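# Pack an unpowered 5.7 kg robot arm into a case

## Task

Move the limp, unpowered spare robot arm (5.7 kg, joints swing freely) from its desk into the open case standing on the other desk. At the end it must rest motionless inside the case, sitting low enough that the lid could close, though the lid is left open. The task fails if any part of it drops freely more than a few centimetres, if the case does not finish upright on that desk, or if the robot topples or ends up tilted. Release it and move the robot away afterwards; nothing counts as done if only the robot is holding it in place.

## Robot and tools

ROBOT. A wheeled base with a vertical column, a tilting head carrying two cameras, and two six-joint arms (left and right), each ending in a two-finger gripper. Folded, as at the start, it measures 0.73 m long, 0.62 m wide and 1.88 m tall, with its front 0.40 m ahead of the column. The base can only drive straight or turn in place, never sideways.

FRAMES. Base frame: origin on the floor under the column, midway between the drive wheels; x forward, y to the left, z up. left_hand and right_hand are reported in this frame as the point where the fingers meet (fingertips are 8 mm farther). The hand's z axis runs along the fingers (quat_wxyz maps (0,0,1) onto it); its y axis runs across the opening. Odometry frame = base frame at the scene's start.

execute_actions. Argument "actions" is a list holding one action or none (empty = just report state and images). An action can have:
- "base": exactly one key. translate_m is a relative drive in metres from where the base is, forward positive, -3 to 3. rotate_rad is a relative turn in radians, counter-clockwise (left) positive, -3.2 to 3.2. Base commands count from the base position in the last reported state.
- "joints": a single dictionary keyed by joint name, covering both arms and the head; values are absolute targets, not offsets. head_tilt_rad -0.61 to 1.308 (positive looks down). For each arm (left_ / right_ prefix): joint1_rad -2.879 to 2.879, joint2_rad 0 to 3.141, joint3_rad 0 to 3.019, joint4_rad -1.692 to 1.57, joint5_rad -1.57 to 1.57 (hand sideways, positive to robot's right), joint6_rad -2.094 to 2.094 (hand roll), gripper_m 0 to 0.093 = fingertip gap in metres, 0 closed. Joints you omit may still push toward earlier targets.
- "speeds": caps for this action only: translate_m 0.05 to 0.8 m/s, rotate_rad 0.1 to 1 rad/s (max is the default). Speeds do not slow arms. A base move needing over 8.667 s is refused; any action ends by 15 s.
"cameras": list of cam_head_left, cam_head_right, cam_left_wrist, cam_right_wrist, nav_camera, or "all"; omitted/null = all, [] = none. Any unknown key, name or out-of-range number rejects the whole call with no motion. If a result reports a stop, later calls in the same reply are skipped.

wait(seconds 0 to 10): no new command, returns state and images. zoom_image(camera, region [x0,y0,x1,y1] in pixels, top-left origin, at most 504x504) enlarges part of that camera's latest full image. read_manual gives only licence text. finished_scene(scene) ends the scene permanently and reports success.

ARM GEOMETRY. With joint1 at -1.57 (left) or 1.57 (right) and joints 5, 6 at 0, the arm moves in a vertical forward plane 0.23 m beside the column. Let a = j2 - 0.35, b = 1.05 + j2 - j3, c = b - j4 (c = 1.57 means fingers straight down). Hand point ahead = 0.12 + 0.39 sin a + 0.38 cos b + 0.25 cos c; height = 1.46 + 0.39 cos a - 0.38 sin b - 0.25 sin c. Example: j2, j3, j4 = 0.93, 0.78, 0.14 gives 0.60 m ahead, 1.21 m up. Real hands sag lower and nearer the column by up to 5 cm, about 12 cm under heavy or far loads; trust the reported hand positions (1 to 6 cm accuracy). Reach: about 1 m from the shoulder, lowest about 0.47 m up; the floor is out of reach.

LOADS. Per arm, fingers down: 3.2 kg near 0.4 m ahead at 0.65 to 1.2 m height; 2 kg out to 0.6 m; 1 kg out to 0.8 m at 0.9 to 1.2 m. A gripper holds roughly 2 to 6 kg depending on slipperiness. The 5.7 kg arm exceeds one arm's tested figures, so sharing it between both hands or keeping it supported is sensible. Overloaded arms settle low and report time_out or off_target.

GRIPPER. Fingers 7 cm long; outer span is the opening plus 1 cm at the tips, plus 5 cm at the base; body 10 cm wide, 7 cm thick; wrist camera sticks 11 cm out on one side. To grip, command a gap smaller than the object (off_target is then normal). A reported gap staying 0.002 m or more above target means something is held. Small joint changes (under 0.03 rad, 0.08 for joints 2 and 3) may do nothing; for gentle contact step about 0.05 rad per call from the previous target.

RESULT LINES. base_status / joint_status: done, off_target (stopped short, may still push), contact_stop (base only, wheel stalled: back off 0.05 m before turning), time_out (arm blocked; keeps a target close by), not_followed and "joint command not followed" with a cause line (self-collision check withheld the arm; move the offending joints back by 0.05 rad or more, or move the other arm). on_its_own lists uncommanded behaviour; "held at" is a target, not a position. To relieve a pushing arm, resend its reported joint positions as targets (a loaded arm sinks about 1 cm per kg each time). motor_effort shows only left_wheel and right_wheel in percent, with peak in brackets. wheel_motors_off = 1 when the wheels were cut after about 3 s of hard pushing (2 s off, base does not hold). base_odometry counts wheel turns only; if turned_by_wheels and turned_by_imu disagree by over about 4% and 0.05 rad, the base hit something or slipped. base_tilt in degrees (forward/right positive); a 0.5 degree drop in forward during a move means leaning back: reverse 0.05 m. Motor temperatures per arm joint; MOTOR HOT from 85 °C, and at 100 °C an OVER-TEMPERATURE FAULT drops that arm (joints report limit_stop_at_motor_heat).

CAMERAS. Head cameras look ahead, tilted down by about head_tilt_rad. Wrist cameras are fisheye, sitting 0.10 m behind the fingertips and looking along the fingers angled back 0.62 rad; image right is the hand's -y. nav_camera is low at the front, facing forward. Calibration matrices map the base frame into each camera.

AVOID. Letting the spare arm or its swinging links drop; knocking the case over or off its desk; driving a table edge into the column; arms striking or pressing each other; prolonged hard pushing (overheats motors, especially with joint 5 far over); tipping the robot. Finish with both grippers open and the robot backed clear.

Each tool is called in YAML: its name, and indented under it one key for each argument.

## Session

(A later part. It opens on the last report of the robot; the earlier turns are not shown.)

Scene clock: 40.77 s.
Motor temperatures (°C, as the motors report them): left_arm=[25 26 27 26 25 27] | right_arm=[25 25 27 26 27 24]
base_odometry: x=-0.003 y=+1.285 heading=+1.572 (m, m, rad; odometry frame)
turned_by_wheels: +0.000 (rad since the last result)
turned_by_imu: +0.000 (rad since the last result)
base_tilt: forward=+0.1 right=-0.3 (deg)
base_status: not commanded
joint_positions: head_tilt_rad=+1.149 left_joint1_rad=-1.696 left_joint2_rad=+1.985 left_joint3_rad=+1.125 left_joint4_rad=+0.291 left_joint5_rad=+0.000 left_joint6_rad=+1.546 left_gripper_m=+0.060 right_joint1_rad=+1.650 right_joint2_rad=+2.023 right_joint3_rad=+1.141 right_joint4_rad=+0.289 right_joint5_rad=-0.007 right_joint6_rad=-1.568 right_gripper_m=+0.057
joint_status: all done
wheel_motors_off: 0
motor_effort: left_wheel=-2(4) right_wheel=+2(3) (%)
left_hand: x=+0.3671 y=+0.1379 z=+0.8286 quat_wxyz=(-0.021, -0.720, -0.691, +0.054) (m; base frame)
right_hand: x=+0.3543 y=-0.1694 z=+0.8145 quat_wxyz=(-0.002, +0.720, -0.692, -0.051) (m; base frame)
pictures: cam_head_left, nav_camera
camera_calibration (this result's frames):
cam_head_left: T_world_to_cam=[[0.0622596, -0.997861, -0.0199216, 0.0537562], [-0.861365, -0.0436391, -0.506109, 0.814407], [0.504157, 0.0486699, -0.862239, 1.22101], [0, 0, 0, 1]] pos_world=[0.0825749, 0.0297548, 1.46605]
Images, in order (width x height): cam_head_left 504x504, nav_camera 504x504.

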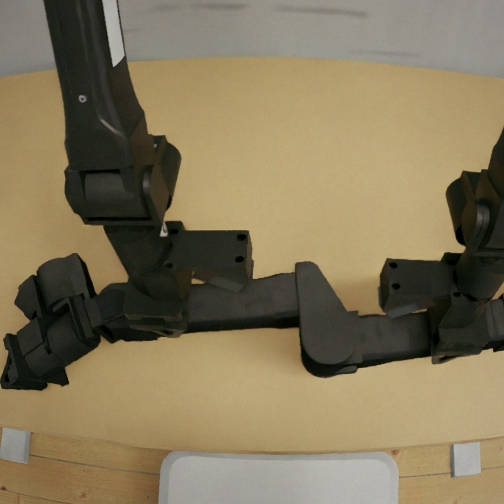

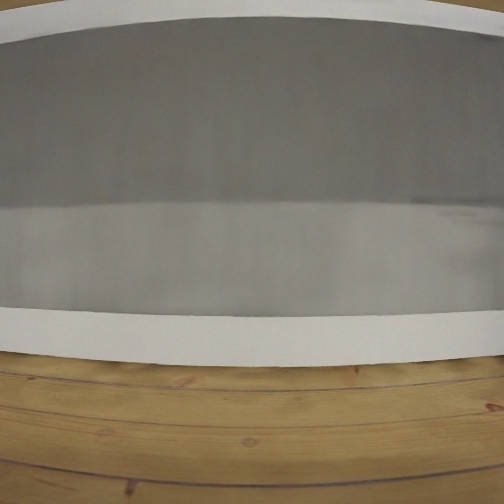

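execute_actions:
  actions:
    - {"joints":{"left_joint2_rad":1.55,"left_joint3_rad":0.81,"left_joint4_rad":0.22,"right_joint2_rad":1.55,"right_joint3_rad":0.81,"right_joint4_rad":0.22}}
  cameras: ["cam_head_left"]

execute_actions:
  actions:
    - {"joints":{"left_joint2_rad":1.1,"left_joint3_rad":0.62,"left_joint4_rad":-0.04,"right_joint2_rad":1.1,"right_joint3_rad":0.62,"right_joint4_rad":-0.04}}
  cameras: []

execute_actions:
  actions:
    - {"joints":{"left_joint2_rad":0.7,"left_joint3_rad":0.6,"left_joint4_rad":-0.4,"right_joint2_rad":0.7,"right_joint3_rad":0.6,"right_joint4_rad":-0.4,"head_tilt_rad":0.9}}
  cameras: ["cam_head_left","cam_left_wrist","cam_right_wrist"]

Scene clock: 46.30 s.
Motor temperatures (°C, as the motors report them): left_arm=[25 27 27 26 25 27] | right_arm=[25 26 28 26 27 24]
base_odometry: x=-0.003 y=+1.285 heading=+1.572 (m, m, rad; odometry frame)
turned_by_wheels: +0.000 (rad since the last result)
turned_by_imu: -0.001 (rad since the last result)
base_tilt: forward=-0.1 right=-0.2 (deg)
base_status: not commanded
joint_positions: head_tilt_rad=+1.149 left_joint1_rad=-1.706 left_joint2_rad=+1.632 left_joint3_rad=+0.862 left_joint4_rad=+0.235 left_joint5_rad=+0.012 left_joint6_rad=+1.522 left_gripper_m=+0.060 right_joint1_rad=+1.663 right_joint2_rad=+1.628 right_joint3_rad=+0.855 right_joint4_rad=+0.229 right_joint5_rad=-0.006 right_joint6_rad=-1.586 right_gripper_m=+0.057
joint_status: all done
wheel_motors_off: 0
motor_effort: left_wheel=-2(4) right_wheel=+2(3) (%)
left_hand: x=+0.3938 y=+0.1418 z=+0.9530 quat_wxyz=(-0.040, -0.712, -0.699, +0.051) (m; base frame)
right_hand: x=+0.3920 y=-0.1696 z=+0.9522 quat_wxyz=(-0.023, +0.728, -0.684, -0.037) (m; base frame)
pictures: cam_head_left
camera_calibration (this result's frames):
cam_head_left: T_world_to_cam=[[0.0622596, -0.997861, -0.0199216, 0.0537562], [-0.861365, -0.0436391, -0.506109, 0.814407], [0.504157, 0.0486699, -0.86224, 1.22101], [0, 0, 0, 1]] pos_world=[0.0825748, 0.0297548, 1.46605]
Images, in order (width x height): cam_head_left 504x504.

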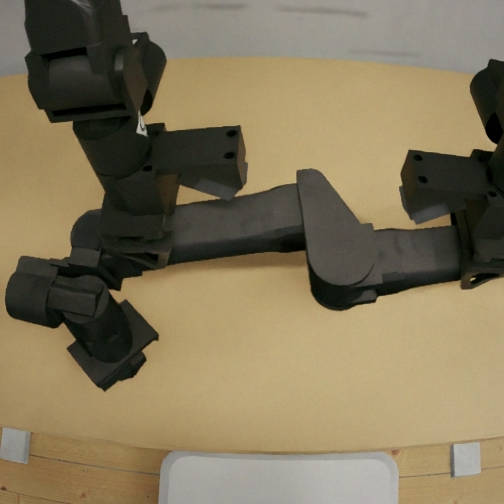

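Scene clock: 47.93 s.
Motor temperatures (°C, as the motors report them): left_arm=[25 27 27 26 25 27] | right_arm=[25 26 28 26 27 24]
base_odometry: x=-0.003 y=+1.285 heading=+1.572 (m, m, rad; odometry frame)
turned_by_wheels: +0.000 (rad since the last result)
turned_by_imu: +0.000 (rad since the last result)
base_tilt: forward=+0.0 right=-0.3 (deg)
base_status: not commanded
joint_positions: head_tilt_rad=+1.149 left_joint1_rad=-1.729 left_joint2_rad=+1.195 left_joint3_rad=+0.639 left_joint4_rad=-0.018 left_joint5_rad=+0.025 left_joint6_rad=+1.493 left_gripper_m=+0.060 right_joint1_rad=+1.679 right_joint2_rad=+1.195 right_joint3_rad=+0.631 right_joint4_rad=-0.013 right_joint5_rad=-0.020 right_joint6_rad=-1.575 right_gripper_m=+0.057
joint_status: all done
wheel_motors_off: 0
motor_effort: left_wheel=-2(4) right_wheel=+2(6) (%)
left_hand: x=+0.3843 y=+0.1452 z=+1.0890 quat_wxyz=(-0.035, -0.706, -0.703, +0.076) (m; base frame)
right_hand: x=+0.3828 y=-0.1708 z=+1.0859 quat_wxyz=(-0.021, +0.727, -0.684, -0.058) (m; base frame)
pictures: none
No camera images: the call's "cameras" was empty. Leave "cameras" out to get every camera's image.

Scene clock: 49.23 s.
Motor temperatures (°C, as the motors report them): left_arm=[25 27 27 26 25 27] | right_arm=[25 26 28 26 27 24]
base_odometry: x=-0.003 y=+1.285 heading=+1.572 (m, m, rad; odometry frame)
turned_by_wheels: +0.000 (rad since the last result)
turned_by_imu: +0.000 (rad since the last result)
base_tilt: forward=+0.0 right=-0.2 (deg)
base_status: not commanded
joint_positions: head_tilt_rad=+0.915 left_joint1_rad=-1.745 left_joint2_rad=+0.784 left_joint3_rad=+0.580 left_joint4_rad=-0.372 left_joint5_rad=+0.052 left_joint6_rad=+1.461 left_gripper_m=+0.060 right_joint1_rad=+1.698 right_joint2_rad=+0.775 right_joint3_rad=+0.570 right_joint4_rad=-0.359 right_joint5_rad=-0.043 right_joint6_rad=-1.574 right_gripper_m=+0.057
joint_status: all done
wheel_motors_off: 0
motor_effort: left_wheel=-2(3) right_wheel=+2(2) (%)
left_hand: x=+0.3905 y=+0.1494 z=+1.2034 quat_wxyz=(-0.047, -0.696, -0.710, +0.093) (m; base frame)
right_hand: x=+0.3918 y=-0.1698 z=+1.2013 quat_wxyz=(-0.039, +0.729, -0.680, -0.068) (m; base frame)
pictures: cam_head_left, cam_left_wrist, cam_right_wrist
camera_calibration (this result's frames):
cam_head_left: T_world_to_cam=[[0.0651816, -0.997861, -0.0049489, 0.0305521], [-0.720606, -0.0436391, -0.69197, 1.0936], [0.690274, 0.0486699, -0.721909, 0.995593], [0, 0, 0, 1]] pos_world=[0.0988275, 0.0297548, 1.47561]
cam_left_wrist: T_world_to_cam=[[-0.997707, -0.0146259, 0.0660799, 0.308734], [0.0137808, 0.912012, 0.409931, -0.62808], [-0.0662613, 0.409902, -0.90972, 1.18295], [0, 0, 0, 1]] pos_world=[0.395065, 0.0924403, 1.31322]
cam_right_wrist: T_world_to_cam=[[0.99717, 0.068837, -0.0302086, -0.342268], [0.0749773, -0.881692, 0.465831, -0.736865], [0.00543174, -0.466778, -0.884358, 1.10243], [0, 0, 0, 1]] pos_world=[0.39056, -0.111536, 1.30786]
Images, in order (width x height): cam_head_left 504x504, cam_left_wrist 616x616, cam_right_wrist 616x616.

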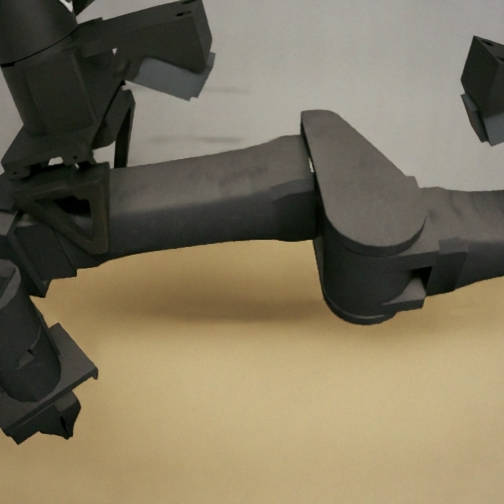

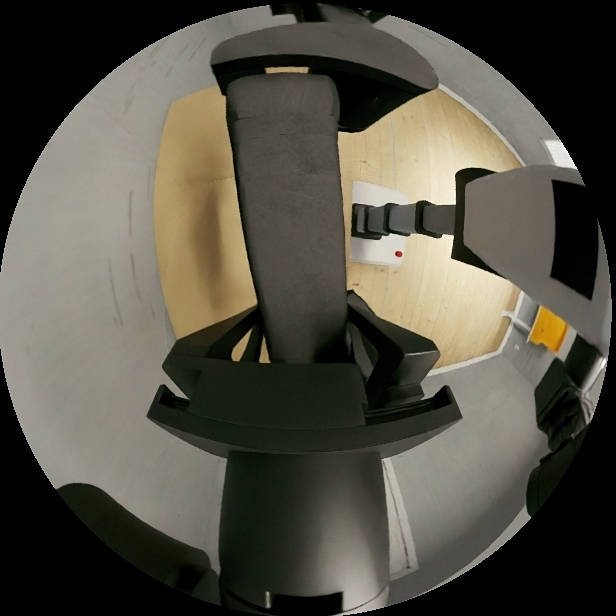

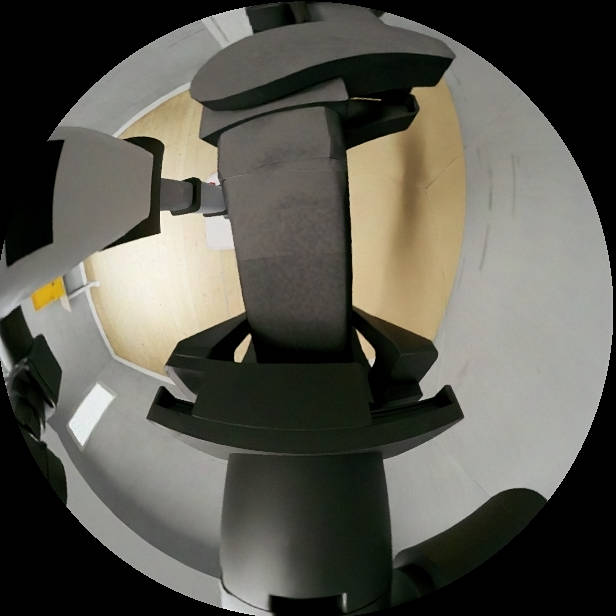

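execute_actions:
  actions:
    - {"base":{"translate_m":-0.5},"speeds":{"translate_m":0.25}}
  cameras: []

execute_actions:
  actions:
    - {"base":{"rotate_rad":3.05},"speeds":{"rotate_rad":0.45}}
  cameras: []

execute_actions:
  actions:
    - {"base":{"translate_m":1.4},"speeds":{"translate_m":0.3},"joints":{"head_tilt_rad":0.6}}
  cameras: []

execute_actions:
  actions:
    - {"base":{"rotate_rad":0.135},"speeds":{"rotate_rad":0.3}}

Scene clock: 56.67 s.
Motor temperatures (°C, as the motors report them): left_arm=[25 27 27 26 27 28] | right_arm=[25 26 28 26 29 24]
base_odometry: x=-0.002 y=+0.785 heading=+1.570 (m, m, rad; odometry frame)
turned_by_wheels: -0.002 (rad since the last result)
turned_by_imu: -0.004 (rad since the last result)
base_tilt: forward=+0.0 right=-0.2 (deg)
base_status: done
joint_positions: head_tilt_rad=+0.914 left_joint1_rad=-1.747 left_joint2_rad=+0.784 left_joint3_rad=+0.570 left_joint4_rad=-0.382 left_joint5_rad=+0.054 left_joint6_rad=+1.457 left_gripper_m=+0.060 right_joint1_rad=+1.698 right_joint2_rad=+0.775 right_joint3_rad=+0.559 right_joint4_rad=-0.368 right_joint5_rad=-0.044 right_joint6_rad=-1.572 right_gripper_m=+0.057
joint_status: not commanded
wheel_motors_off: 0
motor_effort: left_wheel=-1(32) right_wheel=+1(48) (%)
left_hand: x=+0.3820 y=+0.1492 z=+1.2025 quat_wxyz=(-0.040, -0.695, -0.711, +0.100) (m; base frame)
right_hand: x=+0.3828 y=-0.1700 z=+1.2002 quat_wxyz=(-0.032, +0.728, -0.681, -0.076) (m; base frame)
pictures: none
No camera images: the call's "cameras" was empty. Leave "cameras" out to get every camera's image.

Scene clock: 64.47 s.
Motor temperatures (°C, as the motors report them): left_arm=[25 27 27 26 28 28] | right_arm=[25 26 28 26 30 24]
base_odometry: x=-0.002 y=+0.785 heading=-1.664 (m, m, rad; odometry frame)
turned_by_wheels: +3.049 (rad since the last result)
turned_by_imu: +3.010 (rad since the last result)
base_tilt: forward=+0.0 right=-0.3 (deg)
base_status: done
joint_positions: head_tilt_rad=+0.914 left_joint1_rad=-1.749 left_joint2_rad=+0.784 left_joint3_rad=+0.570 left_joint4_rad=-0.382 left_joint5_rad=+0.051 left_joint6_rad=+1.457 left_gripper_m=+0.059 right_joint1_rad=+1.699 right_joint2_rad=+0.775 right_joint3_rad=+0.559 right_joint4_rad=-0.368 right_joint5_rad=-0.042 right_joint6_rad=-1.572 right_gripper_m=+0.057
joint_status: not commanded
wheel_motors_off: 0
motor_effort: left_wheel=-5(41) right_wheel=+4(43) (%)
left_hand: x=+0.3822 y=+0.1488 z=+1.2026 quat_wxyz=(-0.040, -0.696, -0.710, +0.100) (m; base frame)
right_hand: x=+0.3828 y=-0.1703 z=+1.2002 quat_wxyz=(-0.031, +0.728, -0.681, -0.075) (m; base frame)
pictures: none
No camera images: the call's "cameras" was empty. Leave "cameras" out to get every camera's image.

Scene clock: 70.40 s.
Motor temperatures (°C, as the motors report them): left_arm=[25 28 27 26 29 28] | right_arm=[25 26 28 26 31 24]
base_odometry: x=-0.132 y=-0.609 heading=-1.663 (m, m, rad; odometry frame)
turned_by_wheels: +0.000 (rad since the last result)
turned_by_imu: +0.002 (rad since the last result)
base_tilt: forward=+0.0 right=-0.3 (deg)
base_status: done
joint_positions: head_tilt_rad=+0.617 left_joint1_rad=-1.749 left_joint2_rad=+0.784 left_joint3_rad=+0.582 left_joint4_rad=-0.382 left_joint5_rad=+0.050 left_joint6_rad=+1.459 left_gripper_m=+0.059 right_joint1_rad=+1.699 right_joint2_rad=+0.776 right_joint3_rad=+0.570 right_joint4_rad=-0.368 right_joint5_rad=-0.039 right_joint6_rad=-1.572 right_gripper_m=+0.057
joint_status: all done
wheel_motors_off: 0
motor_effort: left_wheel=+1(42) right_wheel=-1(49) (%)
left_hand: x=+0.3892 y=+0.1484 z=+1.2039 quat_wxyz=(-0.044, -0.696, -0.710, +0.096) (m; base frame)
right_hand: x=+0.3894 y=-0.1705 z=+1.2011 quat_wxyz=(-0.034, +0.728, -0.681, -0.070) (m; base frame)
pictures: none
No camera images: the call's "cameras" was empty. Leave "cameras" out to get every camera's image.

Scene clock: 71.53 s.
Motor temperatures (°C, as the motors report them): left_arm=[25 28 27 26 29 28] | right_arm=[25 26 28 26 31 24]
base_odometry: x=-0.132 y=-0.609 heading=-1.530 (m, m, rad; odometry frame)
turned_by_wheels: +0.134 (rad since the last result)
turned_by_imu: +0.130 (rad since the last result)
base_tilt: forward=+0.0 right=-0.3 (deg)
base_status: done
joint_positions: head_tilt_rad=+0.617 left_joint1_rad=-1.749 left_joint2_rad=+0.784 left_joint3_rad=+0.581 left_joint4_rad=-0.382 left_joint5_rad=+0.049 left_joint6_rad=+1.459 left_gripper_m=+0.059 right_joint1_rad=+1.699 right_joint2_rad=+0.776 right_joint3_rad=+0.570 right_joint4_rad=-0.368 right_joint5_rad=-0.040 right_joint6_rad=-1.572 right_gripper_m=+0.057
joint_status: not commanded
wheel_motors_off: 0
motor_effort: left_wheel=+0(40) right_wheel=+0(39) (%)
left_hand: x=+0.3888 y=+0.1486 z=+1.2037 quat_wxyz=(-0.043, -0.696, -0.710, +0.096) (m; base frame)
right_hand: x=+0.3889 y=-0.1703 z=+1.2011 quat_wxyz=(-0.034, +0.728, -0.681, -0.071) (m; base frame)
pictures: cam_head_left, cam_head_right, cam_left_wrist, cam_right_wrist, nav_camera
camera_calibration (this result's frames):
cam_head_left: T_world_to_cam=[[0.0637628, -0.997861, 0.0144024, 0.000822049], [-0.485741, -0.0436391, -0.873013, 1.36066], [0.871774, 0.0486699, -0.487485, 0.625505], [0, 0, 0, 1]] pos_world=[0.115576, 0.0297548, 1.49278]
cam_head_right: T_world_to_cam=[[0.0713274, -0.99737, 0.012836, -0.0582243], [-0.504972, -0.0472051, -0.861844, 1.34357], [0.860184, 0.0549913, -0.507011, 0.659278], [0, 0, 0, 1]] pos_world=[0.115516, -0.0309024, 1.49295]
cam_left_wrist: T_world_to_cam=[[-0.997131, -0.0135773, 0.0744679, 0.296489], [0.0182322, 0.91174, 0.410363, -0.62976], [-0.073467, 0.410544, -0.908876, 1.18517], [0, 0, 0, 1]] pos_world=[0.394192, 0.0916364, 1.31353]
cam_right_wrist: T_world_to_cam=[[0.99684, 0.0679488, -0.0411413, -0.326257], [0.0793112, -0.880112, 0.468095, -0.741142], [-0.00440249, -0.469879, -0.88272, 1.1033], [0, 0, 0, 1]] pos_world=[0.388865, -0.111701, 1.30741]
Images, in order (width x height): cam_head_left 504x504, cam_head_right 504x504, cam_left_wrist 616x616, cam_right_wrist 616x616, nav_camera 504x504.

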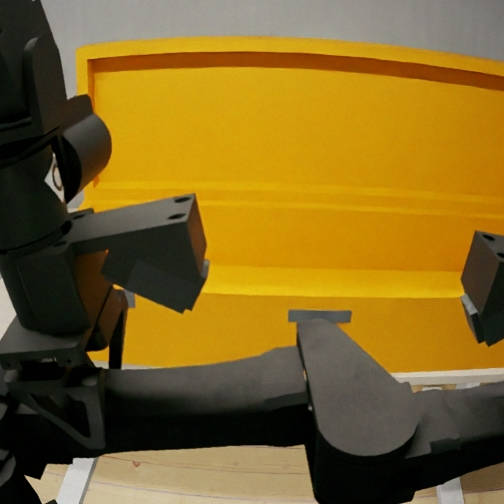

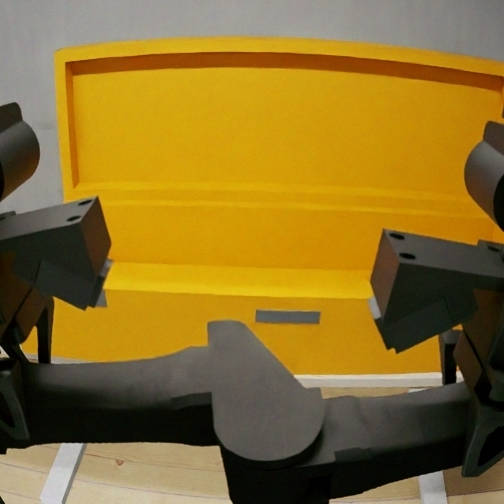

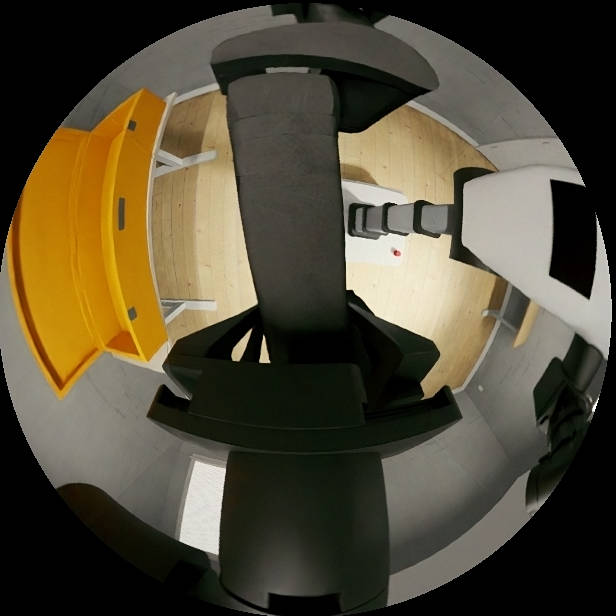

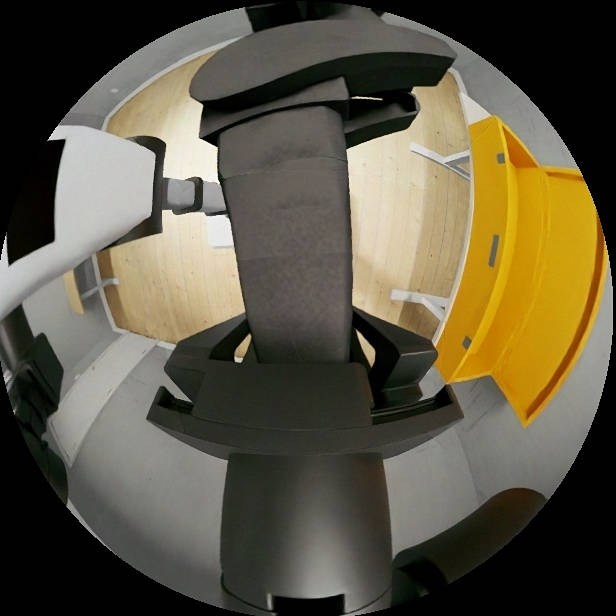

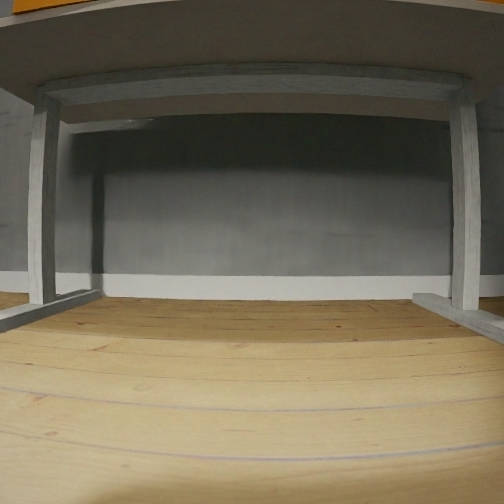

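execute_actions:
  actions:
    - {"base":{"translate_m":0.83},"speeds":{"translate_m":0.15},"joints":{"head_tilt_rad":1.1,"left_joint2_rad":0.5,"left_joint3_rad":0.66,"left_joint4_rad":-0.68,"right_joint2_rad":0.5,"right_joint3_rad":0.66,"right_joint4_rad":-0.68}}

Scene clock: 80.47 s.
Motor temperatures (°C, as the motors report them): left_arm=[25 28 28 26 32 29] | right_arm=[25 26 30 26 34 24]
base_odometry: x=-0.097 y=-1.439 heading=-1.529 (m, m, rad; odometry frame)
turned_by_wheels: +0.001 (rad since the last result)
turned_by_imu: +0.000 (rad since the last result)
base_tilt: forward=+0.0 right=-0.3 (deg)
base_status: done
joint_positions: head_tilt_rad=+1.099 left_joint1_rad=-1.755 left_joint2_rad=+0.590 left_joint3_rad=+0.606 left_joint4_rad=-0.634 left_joint5_rad=+0.075 left_joint6_rad=+1.445 left_gripper_m=+0.059 right_joint1_rad=+1.710 right_joint2_rad=+0.579 right_joint3_rad=+0.591 right_joint4_rad=-0.631 right_joint5_rad=-0.065 right_joint6_rad=-1.573 right_gripper_m=+0.056
joint_status: all done
wheel_motors_off: 0
motor_effort: left_wheel=+1(46) right_wheel=-1(39) (%)
left_hand: x=+0.3861 y=+0.1521 z=+1.2646 quat_wxyz=(-0.039, -0.691, -0.712, +0.118) (m; base frame)
right_hand: x=+0.3822 y=-0.1694 z=+1.2619 quat_wxyz=(-0.030, +0.729, -0.676, -0.099) (m; base frame)
pictures: cam_head_left, cam_head_right, cam_left_wrist, cam_right_wrist, nav_camera
camera_calibration (this result's frames):
cam_head_left: T_world_to_cam=[[0.063173, -0.997861, -0.0168019, 0.0489062], [-0.83514, -0.0436391, -0.548303, 0.878075], [0.546397, 0.0486699, -0.836111, 1.17866], [0, 0, 0, 1]] pos_world=[0.0862108, 0.0297548, 1.46776]
cam_head_right: T_world_to_cam=[[0.0691491, -0.99737, -0.021697, -0.00493449], [-0.847001, -0.0472051, -0.529492, 0.848847], [0.527075, 0.0549913, -0.848037, 1.20111], [0, 0, 0, 1]] pos_world=[0.086237, -0.0309024, 1.46794]
cam_left_wrist: T_world_to_cam=[[-0.993438, -0.0184156, 0.112877, 0.240049], [0.0267066, 0.922313, 0.385521, -0.631297], [-0.111207, 0.386006, -0.915769, 1.26588], [0, 0, 0, 1]] pos_world=[0.396109, 0.0980346, 1.37554]
cam_right_wrist: T_world_to_cam=[[0.993241, 0.0804582, -0.0836556, -0.259955], [0.109055, -0.89365, 0.435313, -0.740597], [-0.0397343, -0.441494, -0.896384, 1.19296], [0, 0, 0, 1]] pos_world=[0.386366, -0.114235, 1.36999]
Images, in order (width x height): cam_head_left 504x504, cam_head_right 504x504, cam_left_wrist 616x616, cam_right_wrist 616x616, nav_camera 504x504.

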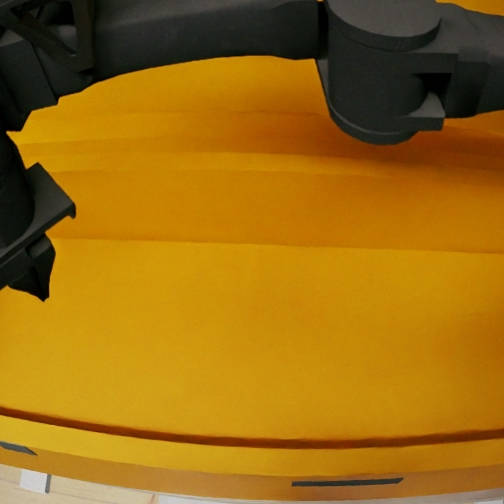

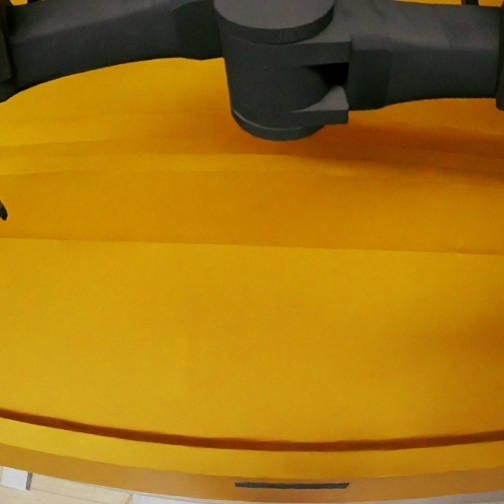

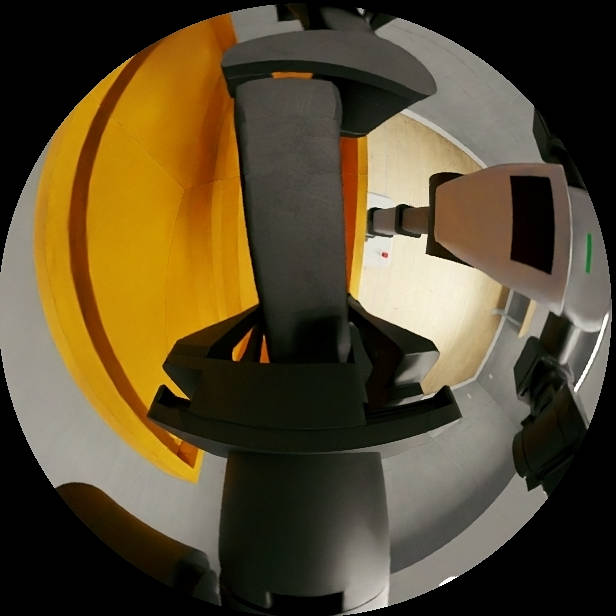

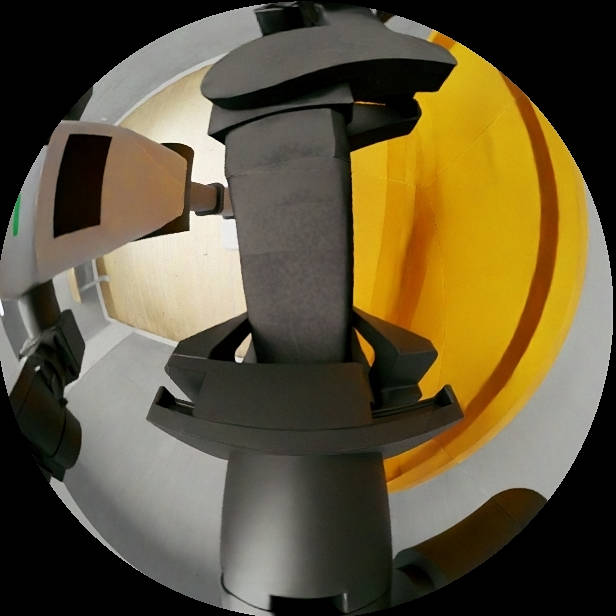

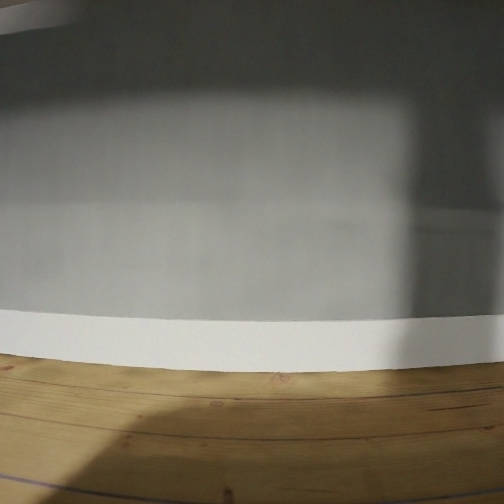

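execute_actions:
  actions:
    - {"joints":{"left_joint2_rad":1.05,"left_joint3_rad":0.6,"left_joint4_rad":-0.07,"right_joint2_rad":1.05,"right_joint3_rad":0.6,"right_joint4_rad":-0.07,"head_tilt_rad":1.0}}
  cameras: ["cam_head_left"]

execute_actions:
  actions:
    - {"joints":{"left_joint2_rad":1.45,"left_joint3_rad":0.76,"left_joint4_rad":0.17,"right_joint2_rad":1.45,"right_joint3_rad":0.76,"right_joint4_rad":0.17}}
  cameras: ["cam_head_left","cam_head_right","cam_left_wrist"]

Scene clock: 83.60 s.
Motor temperatures (°C, as the motors report them): left_arm=[25 28 28 26 32 29] | right_arm=[25 26 30 26 35 24]
base_odometry: x=-0.097 y=-1.439 heading=-1.529 (m, m, rad; odometry frame)
turned_by_wheels: +0.000 (rad since the last result)
turned_by_imu: -0.001 (rad since the last result)
base_tilt: forward=+0.0 right=-0.2 (deg)
base_status: not commanded
joint_positions: head_tilt_rad=+1.014 left_joint1_rad=-1.730 left_joint2_rad=+1.132 left_joint3_rad=+0.618 left_joint4_rad=-0.056 left_joint5_rad=+0.028 left_joint6_rad=+1.507 left_gripper_m=+0.059 right_joint1_rad=+1.683 right_joint2_rad=+1.136 right_joint3_rad=+0.605 right_joint4_rad=-0.063 right_joint5_rad=-0.027 right_joint6_rad=-1.580 right_gripper_m=+0.056
joint_status: all done
wheel_motors_off: 0
motor_effort: left_wheel=+1(2) right_wheel=-1(2) (%)
left_hand: x=+0.3850 y=+0.1465 z=+1.1066 quat_wxyz=(-0.039, -0.711, -0.698, +0.076) (m; base frame)
right_hand: x=+0.3752 y=-0.1699 z=+1.1028 quat_wxyz=(-0.018, +0.729, -0.681, -0.068) (m; base frame)
pictures: cam_head_left
camera_calibration (this result's frames):
cam_head_left: T_world_to_cam=[[0.0643735, -0.997861, -0.011366, 0.0404749], [-0.78546, -0.0436391, -0.617372, 0.981956], [0.615555, 0.0486699, -0.786589, 1.09894], [0, 0, 0, 1]] pos_world=[0.0922258, 0.0297548, 1.4711]
Images, in order (width x height): cam_head_left 504x504.

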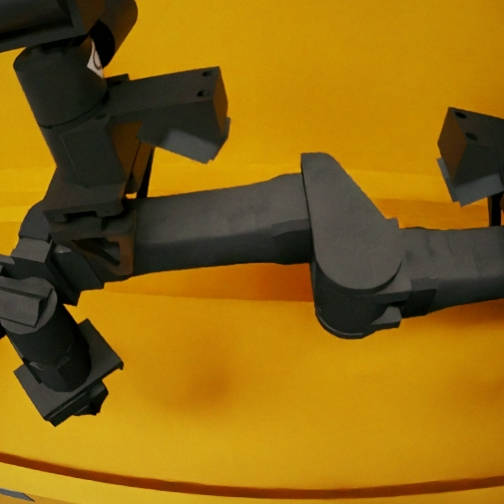

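Scene clock: 85.17 s.
Motor temperatures (°C, as the motors report them): left_arm=[25 28 28 26 32 29] | right_arm=[25 26 30 26 34 24]
base_odometry: x=-0.097 y=-1.439 heading=-1.529 (m, m, rad; odometry frame)
turned_by_wheels: +0.000 (rad since the last result)
turned_by_imu: +0.000 (rad since the last result)
base_tilt: forward=-0.1 right=-0.3 (deg)
base_status: not commanded
joint_positions: head_tilt_rad=+1.014 left_joint1_rad=-1.711 left_joint2_rad=+1.533 left_joint3_rad=+0.801 left_joint4_rad=+0.185 left_joint5_rad=+0.017 left_joint6_rad=+1.535 left_gripper_m=+0.059 right_joint1_rad=+1.664 right_joint2_rad=+1.544 right_joint3_rad=+0.790 right_joint4_rad=+0.171 right_joint5_rad=-0.016 right_joint6_rad=-1.587 right_gripper_m=+0.056
joint_status: all done
wheel_motors_off: 0
motor_effort: left_wheel=+1(3) right_wheel=-1(6) (%)
left_hand: x=+0.3926 y=+0.1422 z=+0.9861 quat_wxyz=(-0.039, -0.718, -0.693, +0.058) (m; base frame)
right_hand: x=+0.3789 y=-0.1704 z=+0.9813 quat_wxyz=(-0.013, +0.728, -0.683, -0.055) (m; base frame)
pictures: cam_head_left, cam_head_right, cam_left_wrist
camera_calibration (this result's frames):
cam_head_left: T_world_to_cam=[[0.0643741, -0.997861, -0.0113627, 0.0404697], [-0.785428, -0.0436391, -0.617413, 0.982018], [0.615596, 0.0486699, -0.786557, 1.09889], [0, 0, 0, 1]] pos_world=[0.0922293, 0.0297548, 1.47111]
cam_head_right: T_world_to_cam=[[0.0707452, -0.99737, -0.0157312, -0.0142016], [-0.798847, -0.0472051, -0.599679, 0.954527], [0.59736, 0.0549913, -0.800086, 1.12376], [0, 0, 0, 1]] pos_world=[0.0922402, -0.0309024, 1.47129]
cam_left_wrist: T_world_to_cam=[[-0.999089, 0.0358564, 0.0231516, 0.360759], [0.0425109, 0.884381, 0.464826, -0.594053], [-0.00380789, 0.465387, -0.885099, 0.931704], [0, 0, 0, 1]] pos_world=[0.389232, 0.078831, 1.09243]
Images, in order (width x height): cam_head_left 504x504, cam_head_right 504x504, cam_left_wrist 616x616.

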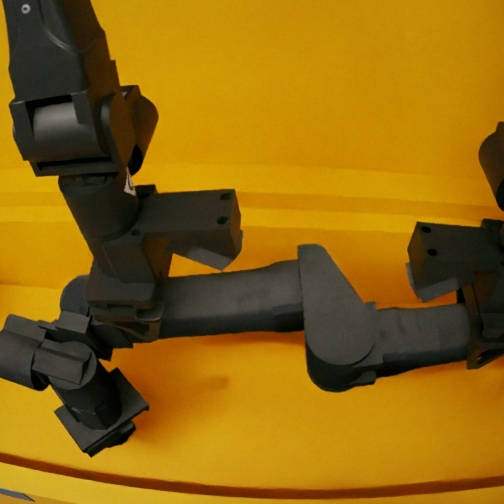

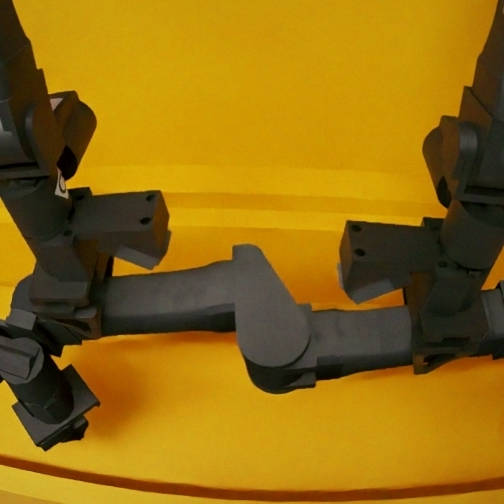

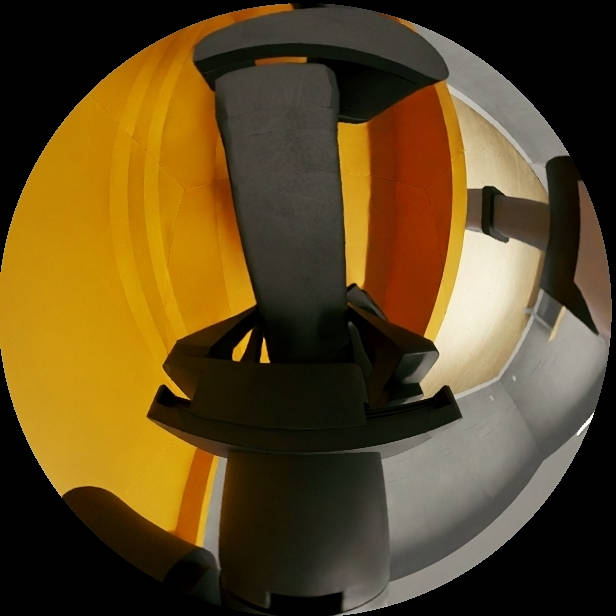

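execute_actions:
  actions:
    - {"joints":{"left_joint2_rad":1.8,"left_joint3_rad":1.01,"left_joint4_rad":0.28,"right_joint2_rad":1.8,"right_joint3_rad":1.01,"right_joint4_rad":0.28}}
  cameras: ["cam_head_left","cam_head_right"]

execute_actions:
  actions:
    - {"joints":{"left_joint2_rad":1.95,"left_joint3_rad":1.14,"left_joint4_rad":0.29,"right_joint2_rad":1.95,"right_joint3_rad":1.14,"right_joint4_rad":0.29}}
  cameras: ["cam_head_left","cam_head_right"]

Scene clock: 88.77 s.
Motor temperatures (°C, as the motors report them): left_arm=[25 28 28 26 31 28] | right_arm=[25 27 29 26 33 24]
base_odometry: x=-0.097 y=-1.439 heading=-1.529 (m, m, rad; odometry frame)
turned_by_wheels: +0.000 (rad since the last result)
turned_by_imu: -0.001 (rad since the last result)
base_tilt: forward=+0.0 right=-0.3 (deg)
base_status: not commanded
joint_positions: head_tilt_rad=+1.014 left_joint1_rad=-1.708 left_joint2_rad=+1.828 left_joint3_rad=+1.065 left_joint4_rad=+0.296 left_joint5_rad=+0.008 left_joint6_rad=+1.557 left_gripper_m=+0.054 right_joint1_rad=+1.645 right_joint2_rad=+1.895 right_joint3_rad=+1.057 right_joint4_rad=+0.285 right_joint5_rad=-0.006 right_joint6_rad=-1.544 right_gripper_m=+0.055
joint_status: all done
wheel_motors_off: 0
on_its_own: left_gripper_m moved -0.005 toward your old target +0.000
motor_effort: left_wheel=-1(5) right_wheel=-2(7) (%)
left_hand: x=+0.4267 y=+0.1302 z=+0.8794 quat_wxyz=(-0.065, -0.724, -0.687, +0.026) (m; base frame)
right_hand: x=+0.3820 y=-0.1745 z=+0.8572 quat_wxyz=(-0.014, +0.711, -0.702, -0.036) (m; base frame)
pictures: cam_head_left, cam_head_right
camera_calibration (this result's frames):
cam_head_left: T_world_to_cam=[[0.0643749, -0.997861, -0.0113578, 0.0404622], [-0.785381, -0.0436391, -0.617472, 0.982107], [0.615656, 0.0486699, -0.786511, 1.09881], [0, 0, 0, 1]] pos_world=[0.0922345, 0.0297548, 1.47111]
cam_head_right: T_world_to_cam=[[0.0707464, -0.99737, -0.0157258, -0.0142099], [-0.798802, -0.0472051, -0.59974, 0.954618], [0.59742, 0.0549913, -0.800041, 1.12368], [0, 0, 0, 1]] pos_world=[0.0922454, -0.0309024, 1.47129]
Images, in order (width x height): cam_head_left 504x504, cam_head_right 504x504.

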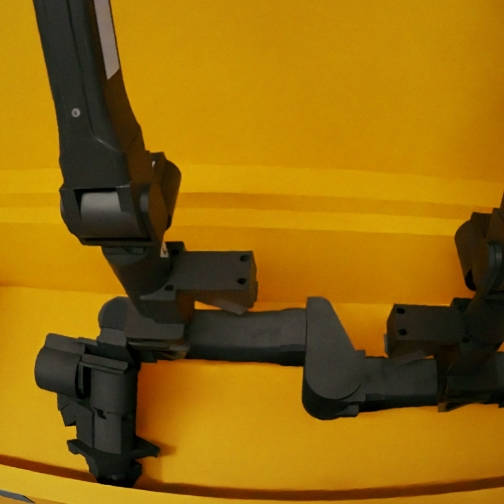

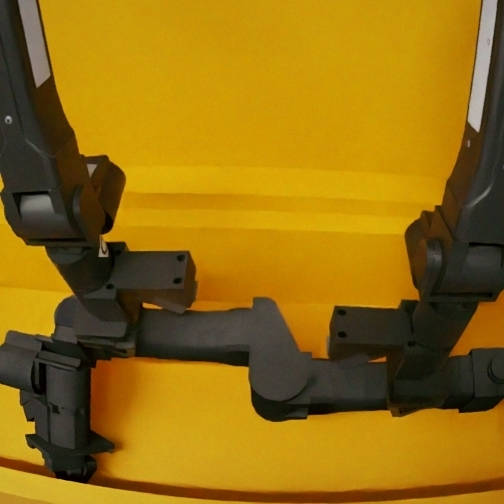

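Scene clock: 89.63 s.
Motor temperatures (°C, as the motors report them): left_arm=[25 28 28 26 30 28] | right_arm=[25 27 29 26 33 24]
base_odometry: x=-0.097 y=-1.439 heading=-1.529 (m, m, rad; odometry frame)
turned_by_wheels: +0.000 (rad since the last result)
turned_by_imu: +0.000 (rad since the last result)
base_tilt: forward=+0.0 right=-0.3 (deg)
base_status: not commanded
joint_positions: head_tilt_rad=+1.014 left_joint1_rad=-1.706 left_joint2_rad=+1.921 left_joint3_rad=+1.201 left_joint4_rad=+0.307 left_joint5_rad=+0.010 left_joint6_rad=+1.587 left_gripper_m=+0.054 right_joint1_rad=+1.640 right_joint2_rad=+1.991 right_joint3_rad=+1.184 right_joint4_rad=+0.300 right_joint5_rad=-0.001 right_joint6_rad=-1.523 right_gripper_m=+0.055
joint_status: all done
wheel_motors_off: 0
motor_effort: left_wheel=-3(3) right_wheel=-3(4) (%)
left_hand: x=+0.4578 y=+0.1248 z=+0.8417 quat_wxyz=(-0.085, -0.731, -0.677, +0.007) (m; base frame)
right_hand: x=+0.4040 y=-0.1759 z=+0.8167 quat_wxyz=(-0.027, +0.702, -0.712, -0.016) (m; base frame)
pictures: cam_head_left, cam_head_right
camera_calibration (this result's frames):
cam_head_left: T_world_to_cam=[[0.0643753, -0.997861, -0.0113554, 0.0404584], [-0.785358, -0.0436391, -0.617502, 0.982151], [0.615685, 0.0486699, -0.786488, 1.09877], [0, 0, 0, 1]] pos_world=[0.0922371, 0.0297548, 1.47111]
cam_head_right: T_world_to_cam=[[0.070747, -0.99737, -0.0157232, -0.0142141], [-0.798779, -0.0472051, -0.59977, 0.954663], [0.59745, 0.0549913, -0.800018, 1.12365], [0, 0, 0, 1]] pos_world=[0.092248, -0.0309024, 1.47129]
Images, in order (width x height): cam_head_left 504x504, cam_head_right 504x504.

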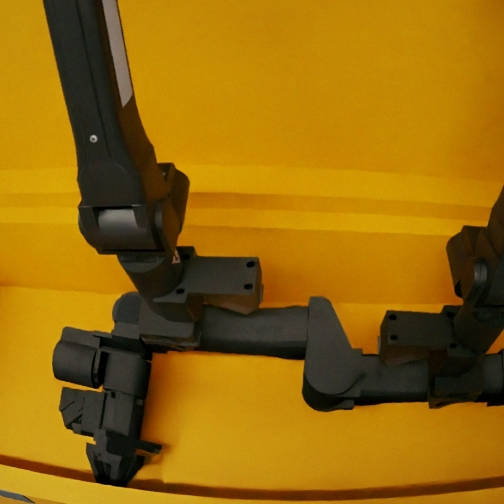

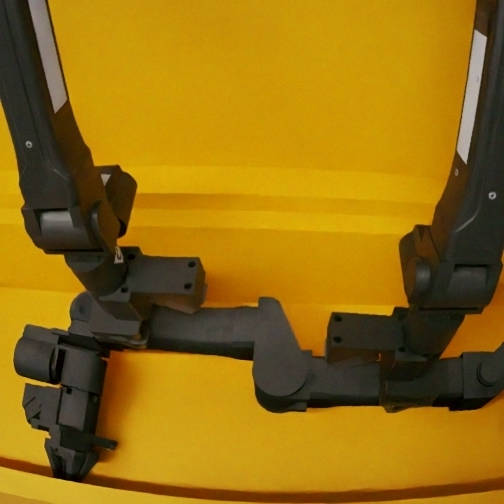

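execute_actions:
  actions:
    - {"joints":{"left_joint2_rad":2.1,"left_joint3_rad":1.38,"left_joint4_rad":0.32,"right_joint2_rad":2.08,"right_joint3_rad":1.27,"right_joint4_rad":0.29}}
  cameras: ["cam_head_left","cam_head_right","cam_right_wrist"]

Scene clock: 92.03 s.
Motor temperatures (°C, as the motors report them): left_arm=[25 28 28 26 30 28] | right_arm=[25 27 29 26 32 24]
base_odometry: x=-0.097 y=-1.439 heading=-1.529 (m, m, rad; odometry frame)
turned_by_wheels: +0.000 (rad since the last result)
turned_by_imu: +0.000 (rad since the last result)
base_tilt: forward=+0.1 right=-0.2 (deg)
base_status: not commanded
joint_positions: head_tilt_rad=+1.014 left_joint1_rad=-1.702 left_joint2_rad=+2.046 left_joint3_rad=+1.337 left_joint4_rad=+0.322 left_joint5_rad=+0.012 left_joint6_rad=+1.573 left_gripper_m=+0.054 right_joint1_rad=+1.637 right_joint2_rad=+2.045 right_joint3_rad=+1.248 right_joint4_rad=+0.295 right_joint5_rad=+0.003 right_joint6_rad=-1.521 right_gripper_m=+0.054
joint_status: all done
wheel_motors_off: 0
motor_effort: left_wheel=+2(5) right_wheel=+1(6) (%)
left_hand: x=+0.4647 y=+0.1210 z=+0.7938 quat_wxyz=(-0.094, -0.725, -0.682, -0.002) (m; base frame)
right_hand: x=+0.4067 y=-0.1774 z=+0.7949 quat_wxyz=(-0.026, +0.701, -0.713, -0.012) (m; base frame)
pictures: cam_head_left, cam_head_right, cam_right_wrist
camera_calibration (this result's frames):
cam_head_left: T_world_to_cam=[[0.0643769, -0.997861, -0.0113465, 0.0404447], [-0.785273, -0.0436391, -0.61761, 0.982314], [0.615794, 0.0486699, -0.786402, 1.09864], [0, 0, 0, 1]] pos_world=[0.0922467, 0.0297548, 1.47112]
cam_head_right: T_world_to_cam=[[0.0707492, -0.99737, -0.0157134, -0.0142292], [-0.798696, -0.0472051, -0.59988, 0.954829], [0.597561, 0.0549913, -0.799936, 1.12351], [0, 0, 0, 1]] pos_world=[0.0922575, -0.0309024, 1.4713]
cam_right_wrist: T_world_to_cam=[[0.999468, -0.0200488, 0.0257177, -0.430054], [-0.0309032, -0.834095, 0.550755, -0.571416], [0.010409, -0.551257, -0.834271, 0.682506], [0, 0, 0, 1]] pos_world=[0.405062, -0.109001, 0.895165]
Images, in order (width x height): cam_head_left 504x504, cam_head_right 504x504, cam_right_wrist 616x616.

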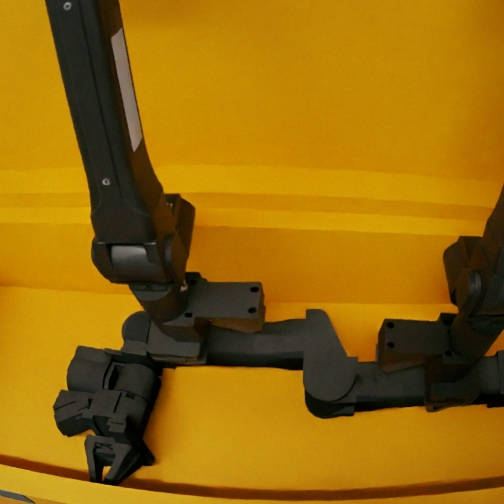

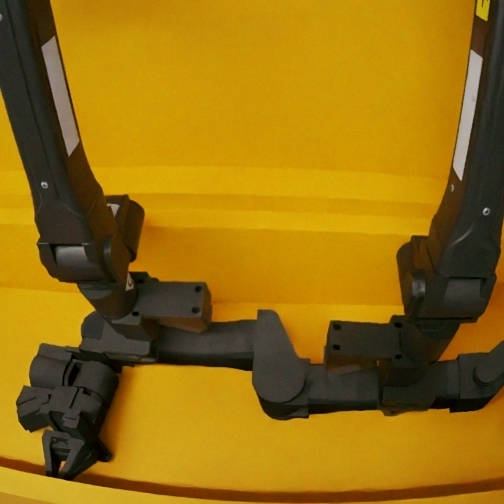

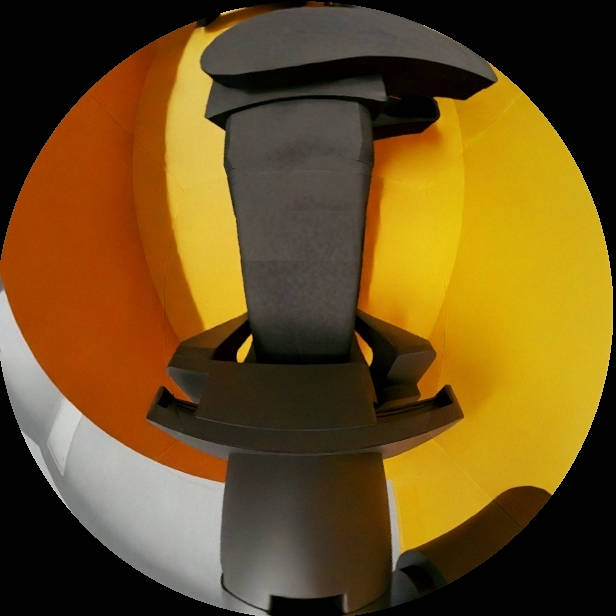

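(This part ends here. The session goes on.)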